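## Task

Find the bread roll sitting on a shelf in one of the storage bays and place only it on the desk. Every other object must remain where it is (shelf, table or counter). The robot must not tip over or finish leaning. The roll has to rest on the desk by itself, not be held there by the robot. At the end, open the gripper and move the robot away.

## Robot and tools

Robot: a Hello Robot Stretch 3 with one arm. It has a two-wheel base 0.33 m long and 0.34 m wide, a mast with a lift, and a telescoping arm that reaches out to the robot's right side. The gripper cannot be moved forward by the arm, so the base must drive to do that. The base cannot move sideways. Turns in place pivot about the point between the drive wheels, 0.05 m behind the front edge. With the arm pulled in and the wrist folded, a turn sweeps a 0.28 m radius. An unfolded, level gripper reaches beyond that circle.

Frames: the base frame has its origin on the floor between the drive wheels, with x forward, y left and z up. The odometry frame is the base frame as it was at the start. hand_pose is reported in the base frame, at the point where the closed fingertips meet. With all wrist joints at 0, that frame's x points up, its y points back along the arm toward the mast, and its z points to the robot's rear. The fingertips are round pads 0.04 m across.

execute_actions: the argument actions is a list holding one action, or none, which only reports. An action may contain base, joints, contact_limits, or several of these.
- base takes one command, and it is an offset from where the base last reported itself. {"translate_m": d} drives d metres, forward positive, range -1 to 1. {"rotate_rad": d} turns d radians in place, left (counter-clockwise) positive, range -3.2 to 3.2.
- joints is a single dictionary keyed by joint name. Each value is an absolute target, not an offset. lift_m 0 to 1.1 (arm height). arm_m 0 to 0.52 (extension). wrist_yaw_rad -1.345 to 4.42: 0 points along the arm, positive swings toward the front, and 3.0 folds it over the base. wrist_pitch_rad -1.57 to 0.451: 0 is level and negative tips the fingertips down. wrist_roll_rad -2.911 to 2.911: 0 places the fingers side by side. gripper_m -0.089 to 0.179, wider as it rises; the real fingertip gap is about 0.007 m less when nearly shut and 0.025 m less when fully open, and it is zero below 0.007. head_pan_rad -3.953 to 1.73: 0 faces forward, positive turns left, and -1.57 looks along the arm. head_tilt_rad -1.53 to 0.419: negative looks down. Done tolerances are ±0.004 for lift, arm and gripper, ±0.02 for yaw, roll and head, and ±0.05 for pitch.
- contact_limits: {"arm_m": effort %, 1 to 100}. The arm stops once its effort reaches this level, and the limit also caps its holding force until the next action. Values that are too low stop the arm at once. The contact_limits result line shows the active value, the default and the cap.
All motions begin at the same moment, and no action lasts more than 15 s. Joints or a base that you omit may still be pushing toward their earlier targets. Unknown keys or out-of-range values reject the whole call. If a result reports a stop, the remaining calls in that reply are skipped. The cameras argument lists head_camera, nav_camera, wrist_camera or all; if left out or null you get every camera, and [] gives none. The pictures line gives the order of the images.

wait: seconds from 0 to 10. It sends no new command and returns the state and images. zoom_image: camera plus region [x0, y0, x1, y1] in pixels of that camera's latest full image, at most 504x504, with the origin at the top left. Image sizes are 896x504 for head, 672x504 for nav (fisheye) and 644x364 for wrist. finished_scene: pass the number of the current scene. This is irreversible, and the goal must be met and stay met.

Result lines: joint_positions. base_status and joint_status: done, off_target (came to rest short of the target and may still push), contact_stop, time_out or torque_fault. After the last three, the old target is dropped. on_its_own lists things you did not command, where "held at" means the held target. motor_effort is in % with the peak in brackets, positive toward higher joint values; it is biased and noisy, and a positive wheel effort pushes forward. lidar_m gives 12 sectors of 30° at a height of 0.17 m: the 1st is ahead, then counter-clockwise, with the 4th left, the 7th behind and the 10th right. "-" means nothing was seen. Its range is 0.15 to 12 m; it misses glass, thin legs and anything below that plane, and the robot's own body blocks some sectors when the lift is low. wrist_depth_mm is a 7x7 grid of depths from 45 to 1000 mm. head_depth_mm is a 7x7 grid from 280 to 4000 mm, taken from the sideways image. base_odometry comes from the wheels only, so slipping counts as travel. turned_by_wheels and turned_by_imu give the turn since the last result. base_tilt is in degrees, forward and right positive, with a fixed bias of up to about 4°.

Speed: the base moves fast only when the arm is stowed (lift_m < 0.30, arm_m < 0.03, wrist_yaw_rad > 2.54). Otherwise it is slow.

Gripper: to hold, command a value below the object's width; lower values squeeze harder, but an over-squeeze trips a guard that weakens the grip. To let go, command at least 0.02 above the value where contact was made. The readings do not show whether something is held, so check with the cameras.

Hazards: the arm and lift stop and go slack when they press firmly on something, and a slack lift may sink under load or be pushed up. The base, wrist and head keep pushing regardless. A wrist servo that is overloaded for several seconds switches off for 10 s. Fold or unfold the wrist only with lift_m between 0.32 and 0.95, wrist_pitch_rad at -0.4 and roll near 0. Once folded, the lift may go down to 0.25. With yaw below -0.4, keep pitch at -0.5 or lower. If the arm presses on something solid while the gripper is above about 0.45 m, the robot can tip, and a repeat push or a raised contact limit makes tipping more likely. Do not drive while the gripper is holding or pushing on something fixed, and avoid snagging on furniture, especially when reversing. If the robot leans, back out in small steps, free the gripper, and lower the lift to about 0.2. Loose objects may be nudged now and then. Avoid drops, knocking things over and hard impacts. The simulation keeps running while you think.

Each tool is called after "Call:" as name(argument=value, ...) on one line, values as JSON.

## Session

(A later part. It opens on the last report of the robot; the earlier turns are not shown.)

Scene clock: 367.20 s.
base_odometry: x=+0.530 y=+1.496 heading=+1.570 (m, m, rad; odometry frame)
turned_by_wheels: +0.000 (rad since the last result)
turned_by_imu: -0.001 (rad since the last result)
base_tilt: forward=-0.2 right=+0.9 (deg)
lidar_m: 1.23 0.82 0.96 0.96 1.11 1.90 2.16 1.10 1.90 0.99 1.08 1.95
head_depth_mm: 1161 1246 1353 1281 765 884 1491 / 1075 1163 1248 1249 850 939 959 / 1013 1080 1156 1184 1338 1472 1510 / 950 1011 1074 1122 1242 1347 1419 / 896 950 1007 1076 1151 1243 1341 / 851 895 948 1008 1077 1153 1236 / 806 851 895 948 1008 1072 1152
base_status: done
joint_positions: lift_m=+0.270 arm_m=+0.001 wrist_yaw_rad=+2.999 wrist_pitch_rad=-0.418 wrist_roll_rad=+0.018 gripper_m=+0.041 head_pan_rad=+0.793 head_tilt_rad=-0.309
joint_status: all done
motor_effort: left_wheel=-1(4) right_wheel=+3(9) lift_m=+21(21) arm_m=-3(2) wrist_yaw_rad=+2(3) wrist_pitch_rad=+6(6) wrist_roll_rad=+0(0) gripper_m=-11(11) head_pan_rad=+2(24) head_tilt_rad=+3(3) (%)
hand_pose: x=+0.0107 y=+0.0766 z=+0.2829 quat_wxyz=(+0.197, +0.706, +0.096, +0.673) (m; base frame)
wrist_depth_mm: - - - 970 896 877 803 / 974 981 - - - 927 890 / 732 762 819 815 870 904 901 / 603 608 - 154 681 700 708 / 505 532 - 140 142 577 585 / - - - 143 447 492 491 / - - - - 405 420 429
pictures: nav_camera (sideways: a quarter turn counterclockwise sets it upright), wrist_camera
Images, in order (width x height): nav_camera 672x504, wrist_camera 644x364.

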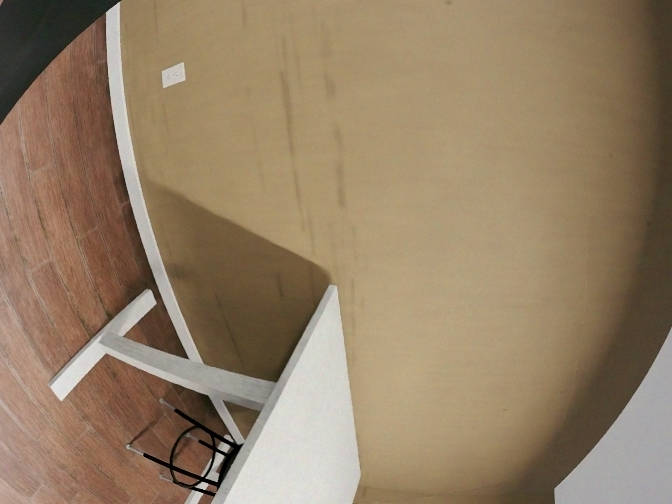

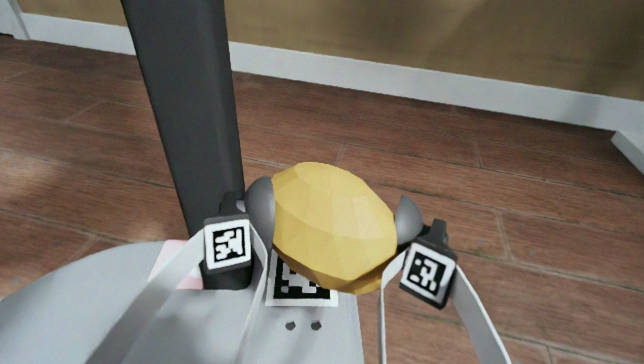

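Call:
execute_actions(actions=[{"base":{"translate_m":0.25}}], cameras=[])

Call:
execute_actions(actions=[{"base":{"rotate_rad":1.57}}], cameras=[])

Call:
execute_actions(actions=[{"base":{"translate_m":0.45},"joints":{"lift_m":0.9,"head_pan_rad":-1.57,"head_tilt_rad":-0.5}}], cameras=[])

Call:
execute_actions(actions=[{"joints":{"wrist_yaw_rad":0,"wrist_pitch_rad":-0.3}}], cameras=["head_camera"])

Scene clock: 382.13 s.
base_odometry: x=+0.531 y=+1.746 heading=+1.570 (m, m, rad; odometry frame)
turned_by_wheels: +0.000 (rad since the last result)
turned_by_imu: -0.001 (rad since the last result)
base_tilt: forward=-0.2 right=+0.8 (deg)
lidar_m: 0.99 0.59 0.90 0.90 1.04 1.80 2.42 1.30 2.05 1.00 2.42 1.71
head_depth_mm: 1078 1158 1255 1279 763 544 422 / 1007 1079 1157 1194 751 538 439 / 939 1004 1074 1126 739 532 707 / 885 941 1002 1049 729 598 1346 / 835 886 940 991 754 1155 1254 / 789 834 885 935 991 1070 1153 / 751 790 835 886 938 994 1072
base_status: done
joint_positions: lift_m=+0.270 arm_m=+0.001 wrist_yaw_rad=+2.999 wrist_pitch_rad=-0.418 wrist_roll_rad=+0.018 gripper_m=+0.041 head_pan_rad=+0.793 head_tilt_rad=-0.309
joint_status: not commanded
motor_effort: left_wheel=-1(5) right_wheel=+3(9) lift_m=+20(20) arm_m=-3(3) wrist_yaw_rad=+1(2) wrist_pitch_rad=+6(6) wrist_roll_rad=+0(0) gripper_m=-11(11) head_pan_rad=+2(2) head_tilt_rad=+3(3) (%)
hand_pose: x=+0.0107 y=+0.0766 z=+0.2829 quat_wxyz=(+0.197, +0.706, +0.096, +0.673) (m; base frame)
wrist_depth_mm: - - 943 884 863 782 750 / 961 - 982 - 930 897 821 / 735 778 802 828 863 879 851 / 591 605 - 154 670 692 627 / 506 529 - 140 143 564 536 / - - - 143 449 492 484 / - - - - 410 417 427
pictures: none
No camera images: the call's "cameras" was empty. Leave "cameras" out to get every camera's image.

Scene clock: 384.33 s.
base_odometry: x=+0.531 y=+1.746 heading=+3.139 (m, m, rad; odometry frame)
turned_by_wheels: +1.570 (rad since the last result)
turned_by_imu: +1.576 (rad since the last result)
base_tilt: forward=-0.2 right=+0.8 (deg)
lidar_m: 0.90 1.04 1.79 2.41 2.06 2.04 1.00 2.42 1.71 0.99 0.59 0.90
head_depth_mm: 999 1027 1050 1076 1108 1135 1168 / 1123 1150 1191 1214 1256 1294 1329 / 1277 1318 1361 1403 1460 1499 1469 / 1485 1536 1596 1664 1729 1776 1507 / 1727 1797 1868 1978 2080 1913 1496 / 2144 2251 2396 2497 2460 1892 1477 / 2282 2411 2525 2697 2542 1860 1464
base_status: done
joint_positions: lift_m=+0.270 arm_m=+0.001 wrist_yaw_rad=+2.999 wrist_pitch_rad=-0.418 wrist_roll_rad=+0.018 gripper_m=+0.041 head_pan_rad=+0.793 head_tilt_rad=-0.309
joint_status: not commanded
motor_effort: left_wheel=-1(7) right_wheel=+3(12) lift_m=+20(21) arm_m=-3(3) wrist_yaw_rad=+2(3) wrist_pitch_rad=+6(6) wrist_roll_rad=+0(0) gripper_m=-11(11) head_pan_rad=+2(2) head_tilt_rad=+3(3) (%)
hand_pose: x=+0.0107 y=+0.0766 z=+0.2829 quat_wxyz=(+0.197, +0.706, +0.096, +0.673) (m; base frame)
wrist_depth_mm: - - - - - - - / 958 976 - - - - - / 739 755 786 820 865 900 913 / 603 609 - 153 681 691 733 / 500 538 - 139 143 578 589 / - - - 143 440 483 499 / - - - - 409 417 423
pictures: none
No camera images: the call's "cameras" was empty. Leave "cameras" out to get every camera's image.

Scene clock: 390.90 s.
base_odometry: x=+0.081 y=+1.747 heading=+3.139 (m, m, rad; odometry frame)
turned_by_wheels: +0.000 (rad since the last result)
turned_by_imu: -0.001 (rad since the last result)
base_tilt: forward=-0.2 right=+0.8 (deg)
lidar_m: 0.46 0.54 0.92 2.54 1.66 1.60 1.45 2.09 0.52 0.52 0.54 0.46
head_depth_mm: 1777 1918 1263 775 558 1473 - / 1829 1984 1220 758 552 1521 - / 1871 2008 1190 748 545 680 755 / 1595 1755 1162 735 538 1525 1329 / 1166 1279 1130 724 534 1560 1369 / 911 981 1013 709 548 1394 1343 / 749 794 848 698 561 1046 1124
base_status: done
joint_positions: lift_m=+0.900 arm_m=+0.001 wrist_yaw_rad=+2.999 wrist_pitch_rad=-0.419 wrist_roll_rad=+0.018 gripper_m=+0.041 head_pan_rad=-1.563 head_tilt_rad=-0.495
joint_status: all done
motor_effort: left_wheel=+0(4) right_wheel=+2(8) lift_m=+34(35) arm_m=-4(3) wrist_yaw_rad=+1(0) wrist_pitch_rad=+6(6) wrist_roll_rad=+0(0) gripper_m=-11(11) head_pan_rad=-2(25) head_tilt_rad=-2(15) (%)
hand_pose: x=+0.0106 y=+0.0765 z=+0.9122 quat_wxyz=(+0.197, +0.706, +0.096, +0.673) (m; base frame)
wrist_depth_mm: - - - - - - 765 / - - - - - - 732 / - - - - - - 699 / - - - 153 - - 646 / - - - 140 143 - 635 / - - - - - 950 598 / - - - - - 818 573
pictures: none
No camera images: the call's "cameras" was empty. Leave "cameras" out to get every camera's image.

Scene clock: 393.40 s.
base_odometry: x=+0.081 y=+1.747 heading=+3.139 (m, m, rad; odometry frame)
turned_by_wheels: +0.000 (rad since the last result)
turned_by_imu: +0.000 (rad since the last result)
base_tilt: forward=-0.2 right=+0.9 (deg)
lidar_m: 0.46 0.53 0.92 2.54 1.66 1.60 1.44 2.08 0.52 0.52 0.54 0.46
head_depth_mm: 1782 1924 1261 773 558 1486 - / 1824 1973 1222 759 550 1519 - / 1872 2008 1196 747 544 663 - / 1608 1767 1158 734 537 452 - / 1164 1278 1127 722 532 1491 1286 / 910 984 1012 710 547 1386 1281 / 748 793 847 699 561 1049 1129
base_status: not commanded
joint_positions: lift_m=+0.900 arm_m=+0.001 wrist_yaw_rad=+0.002 wrist_pitch_rad=-0.330 wrist_roll_rad=+0.018 gripper_m=+0.041 head_pan_rad=-1.563 head_tilt_rad=-0.495
joint_status: all done
motor_effort: left_wheel=-1(2) right_wheel=+3(3) lift_m=+34(33) arm_m=-4(3) wrist_yaw_rad=-1(4) wrist_pitch_rad=+10(12) wrist_roll_rad=+0(0) gripper_m=-11(11) head_pan_rad=-2(2) head_tilt_rad=-2(2) (%)
hand_pose: x=-0.0210 y=-0.3801 z=+0.9326 quat_wxyz=(+0.691, +0.116, -0.703, -0.117) (m; base frame)
wrist_depth_mm: 366 437 545 623 758 908 - / 268 284 301 324 357 384 431 / 373 234 219 220 233 244 261 / 405 539 705 153 183 180 187 / 421 564 - 140 142 176 160 / 444 562 980 - 398 - - / 459 697 - - - - -
pictures: head_camera (sideways: a quarter turn clockwise sets it upright)
Images, in order (width x height): head_camera 896x504.

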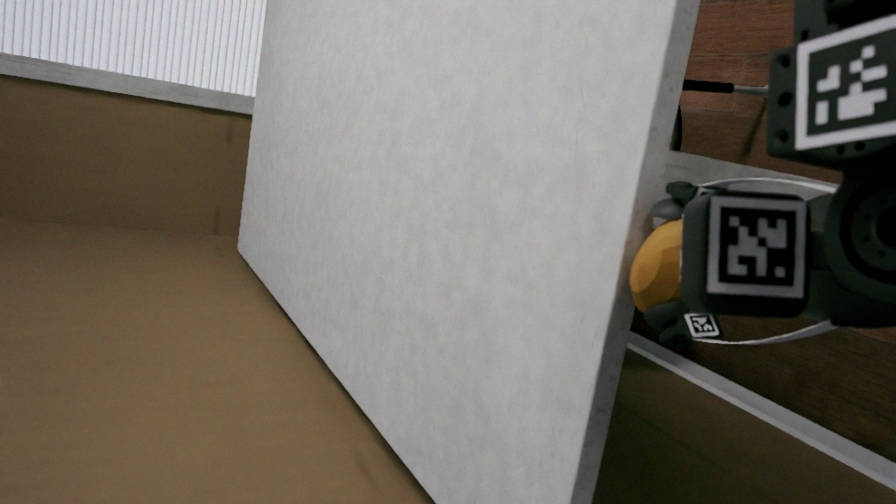

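Desk is tall; raise more.

Call:
execute_actions(actions=[{"joints":{"lift_m":1.08}}], cameras=["wrist_camera"])

Scene clock: 401.10 s.
base_odometry: x=+0.081 y=+1.747 heading=+3.139 (m, m, rad; odometry frame)
turned_by_wheels: +0.000 (rad since the last result)
turned_by_imu: -0.001 (rad since the last result)
base_tilt: forward=-0.2 right=+0.8 (deg)
lidar_m: 0.46 0.53 0.92 2.55 1.66 1.60 1.45 2.09 0.52 0.52 0.54 0.46
head_depth_mm: 1783 1894 - - - - 1293 / 1821 1918 - - - - 1262 / 1861 1990 - - - - - / 1601 1720 - - - - 1219 / 1161 1276 1128 763 529 1571 1291 / 910 980 1010 711 548 1394 1285 / 749 795 847 699 560 1052 1124
base_status: not commanded
joint_positions: lift_m=+1.080 arm_m=+0.001 wrist_yaw_rad=+0.002 wrist_pitch_rad=-0.329 wrist_roll_rad=+0.018 gripper_m=+0.041 head_pan_rad=-1.563 head_tilt_rad=-0.495
joint_status: all done
motor_effort: left_wheel=-1(1) right_wheel=+3(3) lift_m=+34(33) arm_m=-3(1) wrist_yaw_rad=-1(3) wrist_pitch_rad=+10(10) wrist_roll_rad=+0(0) gripper_m=-11(11) head_pan_rad=-2(2) head_tilt_rad=-2(2) (%)
hand_pose: x=-0.0211 y=-0.3802 z=+1.1128 quat_wxyz=(+0.692, +0.116, -0.703, -0.117) (m; base frame)
wrist_depth_mm: 363 458 651 - - - - / 373 486 707 998 - - - / 390 507 629 653 698 734 - / 404 466 498 153 526 540 554 / 401 373 - 140 144 424 440 / 446 546 327 309 320 351 363 / 456 706 - 299 292 297 300
pictures: wrist_camera
Images, in order (width x height): wrist_camera 644x364.

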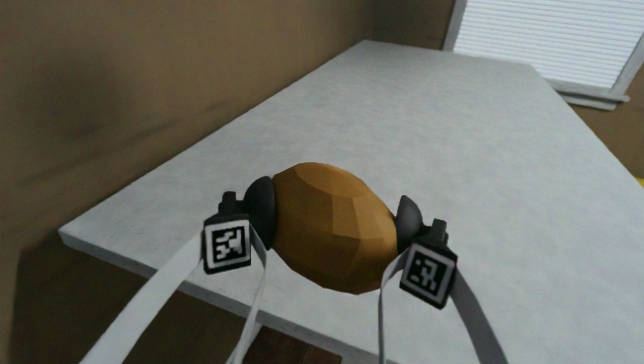

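Call:
execute_actions(actions=[{"joints":{"arm_m":0.3,"lift_m":1.0}}], cameras=[])

Call:
execute_actions(actions=[{"joints":{"gripper_m":0.13}}], cameras=[])

Call:
execute_actions(actions=[{"joints":{"lift_m":1.08}}], cameras=[])

Call:
execute_actions(actions=[{"joints":{"arm_m":0}}], cameras=["wrist_camera"])

Scene clock: 412.27 s.
base_odometry: x=+0.081 y=+1.747 heading=+3.139 (m, m, rad; odometry frame)
turned_by_wheels: +0.000 (rad since the last result)
turned_by_imu: -0.001 (rad since the last result)
base_tilt: forward=-0.1 right=+0.8 (deg)
lidar_m: 0.46 0.53 0.92 2.54 1.66 1.60 1.44 2.09 0.53 0.52 0.54 0.46
head_depth_mm: 1786 1934 1552 - 556 1488 1329 / 1820 1968 - 721 551 1526 1319 / 1875 2012 - 692 544 679 1215 / 1608 1764 - 665 537 1524 1206 / 1162 1278 1135 719 534 1564 1290 / 911 981 1012 712 548 1390 1278 / 748 796 845 699 561 1045 1133
base_status: not commanded
joint_positions: lift_m=+1.000 arm_m=+0.300 wrist_yaw_rad=+0.001 wrist_pitch_rad=-0.329 wrist_roll_rad=+0.018 gripper_m=+0.041 head_pan_rad=-1.563 head_tilt_rad=-0.495
joint_status: all done
motor_effort: left_wheel=-1(1) right_wheel=+3(3) lift_m=+21(30) arm_m=+5(2) wrist_yaw_rad=-1(2) wrist_pitch_rad=+10(9) wrist_roll_rad=+0(0) gripper_m=-11(11) head_pan_rad=-2(2) head_tilt_rad=-1(2) (%)
hand_pose: x=-0.0213 y=-0.6794 z=+1.0334 quat_wxyz=(+0.691, +0.115, -0.704, -0.117) (m; base frame)
wrist_depth_mm: 300 378 544 904 - - - / 311 395 559 682 751 814 - / 328 405 433 463 488 524 547 / 329 321 344 153 365 378 385 / 254 262 - 140 143 295 311 / 215 219 226 217 224 247 253 / 187 192 195 200 204 209 215
pictures: none
No camera images: the call's "cameras" was empty. Leave "cameras" out to get every camera's image.

Scene clock: 413.67 s.
base_odometry: x=+0.081 y=+1.747 heading=+3.139 (m, m, rad; odometry frame)
turned_by_wheels: +0.000 (rad since the last result)
turned_by_imu: +0.000 (rad since the last result)
base_tilt: forward=-0.2 right=+0.9 (deg)
lidar_m: 0.46 0.53 0.92 2.55 1.66 1.60 1.44 2.08 0.52 0.52 0.54 0.46
head_depth_mm: 1773 1917 1550 - 555 1476 1336 / 1825 1977 - 721 551 1512 1321 / 1874 2007 - 692 544 679 1216 / 1606 1760 - 665 537 1526 1212 / 1161 1281 1133 719 533 1571 1295 / 912 984 1010 710 548 1391 1278 / 749 794 849 700 561 1049 1128
base_status: not commanded
joint_positions: lift_m=+1.000 arm_m=+0.300 wrist_yaw_rad=+0.001 wrist_pitch_rad=-0.326 wrist_roll_rad=+0.018 gripper_m=+0.130 head_pan_rad=-1.563 head_tilt_rad=-0.495
joint_status: all done
motor_effort: left_wheel=+0(1) right_wheel=+3(3) lift_m=+20(20) arm_m=+3(4) wrist_yaw_rad=-1(1) wrist_pitch_rad=+9(10) wrist_roll_rad=+0(0) gripper_m=+0(98) head_pan_rad=-2(3) head_tilt_rad=-2(2) (%)
hand_pose: x=-0.0213 y=-0.6797 z=+1.0340 quat_wxyz=(+0.692, +0.114, -0.704, -0.116) (m; base frame)
wrist_depth_mm: 301 381 536 918 - - - / 314 397 557 689 749 830 - / 326 401 434 462 489 527 559 / 327 328 343 355 364 378 398 / 255 269 271 282 290 306 310 / 220 217 227 182 238 250 253 / 184 191 195 162 206 206 216
pictures: none
No camera images: the call's "cameras" was empty. Leave "cameras" out to get every camera's image.

Scene clock: 415.23 s.
base_odometry: x=+0.081 y=+1.747 heading=+3.139 (m, m, rad; odometry frame)
turned_by_wheels: +0.000 (rad since the last result)
turned_by_imu: +0.000 (rad since the last result)
base_tilt: forward=-0.1 right=+0.8 (deg)
lidar_m: 0.46 0.53 0.92 2.54 1.66 1.60 1.44 2.08 0.53 0.52 0.54 0.46
head_depth_mm: 1776 - 1255 773 557 1485 1325 / 1810 1988 1121 761 550 1511 1321 / 1860 - 1021 745 544 677 1218 / 1604 1588 984 682 537 1527 1205 / 1163 1274 1089 722 534 1564 1293 / 911 980 1011 712 547 1391 1279 / 749 795 849 699 561 1048 1128
base_status: not commanded
joint_positions: lift_m=+1.080 arm_m=+0.300 wrist_yaw_rad=+0.001 wrist_pitch_rad=-0.325 wrist_roll_rad=+0.018 gripper_m=+0.130 head_pan_rad=-1.563 head_tilt_rad=-0.495
joint_status: all done
motor_effort: left_wheel=-1(1) right_wheel=+3(3) lift_m=+34(37) arm_m=+4(4) wrist_yaw_rad=+0(0) wrist_pitch_rad=+8(9) wrist_roll_rad=+0(0) gripper_m=+0(0) head_pan_rad=-2(2) head_tilt_rad=-1(1) (%)
hand_pose: x=-0.0213 y=-0.6798 z=+1.1137 quat_wxyz=(+0.692, +0.114, -0.704, -0.116) (m; base frame)
wrist_depth_mm: 299 378 537 915 - - - / 311 396 569 923 - - - / 326 418 586 680 699 750 799 / 339 435 481 496 517 539 570 / 353 403 386 396 413 432 443 / 333 308 324 327 334 357 359 / 264 270 276 274 292 294 305
pictures: none
No camera images: the call's "cameras" was empty. Leave "cameras" out to get every camera's image.

Scene clock: 418.67 s.
base_odometry: x=+0.081 y=+1.747 heading=+3.139 (m, m, rad; odometry frame)
turned_by_wheels: +0.000 (rad since the last result)
turned_by_imu: -0.001 (rad since the last result)
base_tilt: forward=-0.1 right=+0.8 (deg)
lidar_m: 0.46 0.53 0.92 2.54 1.66 1.61 1.45 2.08 0.52 0.52 0.54 0.46
head_depth_mm: 1776 1896 - - - - 1300 / 1823 1927 - - - - 1246 / 1871 1983 - - - - - / 1610 1728 - - - - 1219 / 1160 1274 1127 741 528 1564 1290 / 912 980 1012 747 548 1391 1279 / 748 796 850 700 562 1046 1134
base_status: not commanded
joint_positions: lift_m=+1.080 arm_m=+0.001 wrist_yaw_rad=+0.001 wrist_pitch_rad=-0.325 wrist_roll_rad=+0.018 gripper_m=+0.130 head_pan_rad=-1.563 head_tilt_rad=-0.495
joint_status: all done
motor_effort: left_wheel=-1(0) right_wheel=+3(3) lift_m=+33(33) arm_m=-3(6) wrist_yaw_rad=+1(0) wrist_pitch_rad=+9(9) wrist_roll_rad=+0(0) gripper_m=+0(0) head_pan_rad=-2(3) head_tilt_rad=-2(2) (%)
hand_pose: x=-0.0214 y=-0.3806 z=+1.1137 quat_wxyz=(+0.692, +0.114, -0.704, -0.116) (m; base frame)
wrist_depth_mm: 364 464 658 - - - - / 378 481 718 985 - - - / 390 499 637 655 695 750 - / 406 467 487 469 528 540 574 / 399 383 382 401 414 437 447 / 433 578 327 330 336 358 364 / 463 635 - 299 293 296 308
pictures: wrist_camera
Images, in order (width x height): wrist_camera 644x364.

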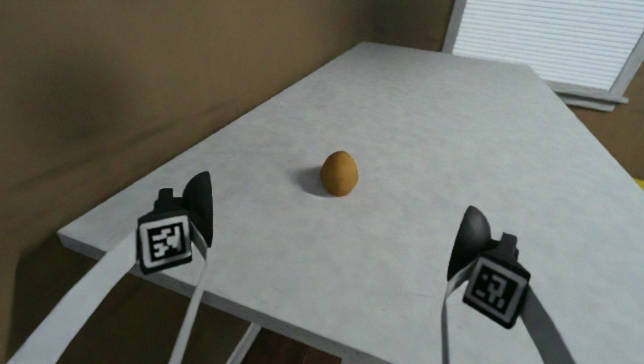

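Call:
finished_scene(scene=1)

The scene is finished: the task was done.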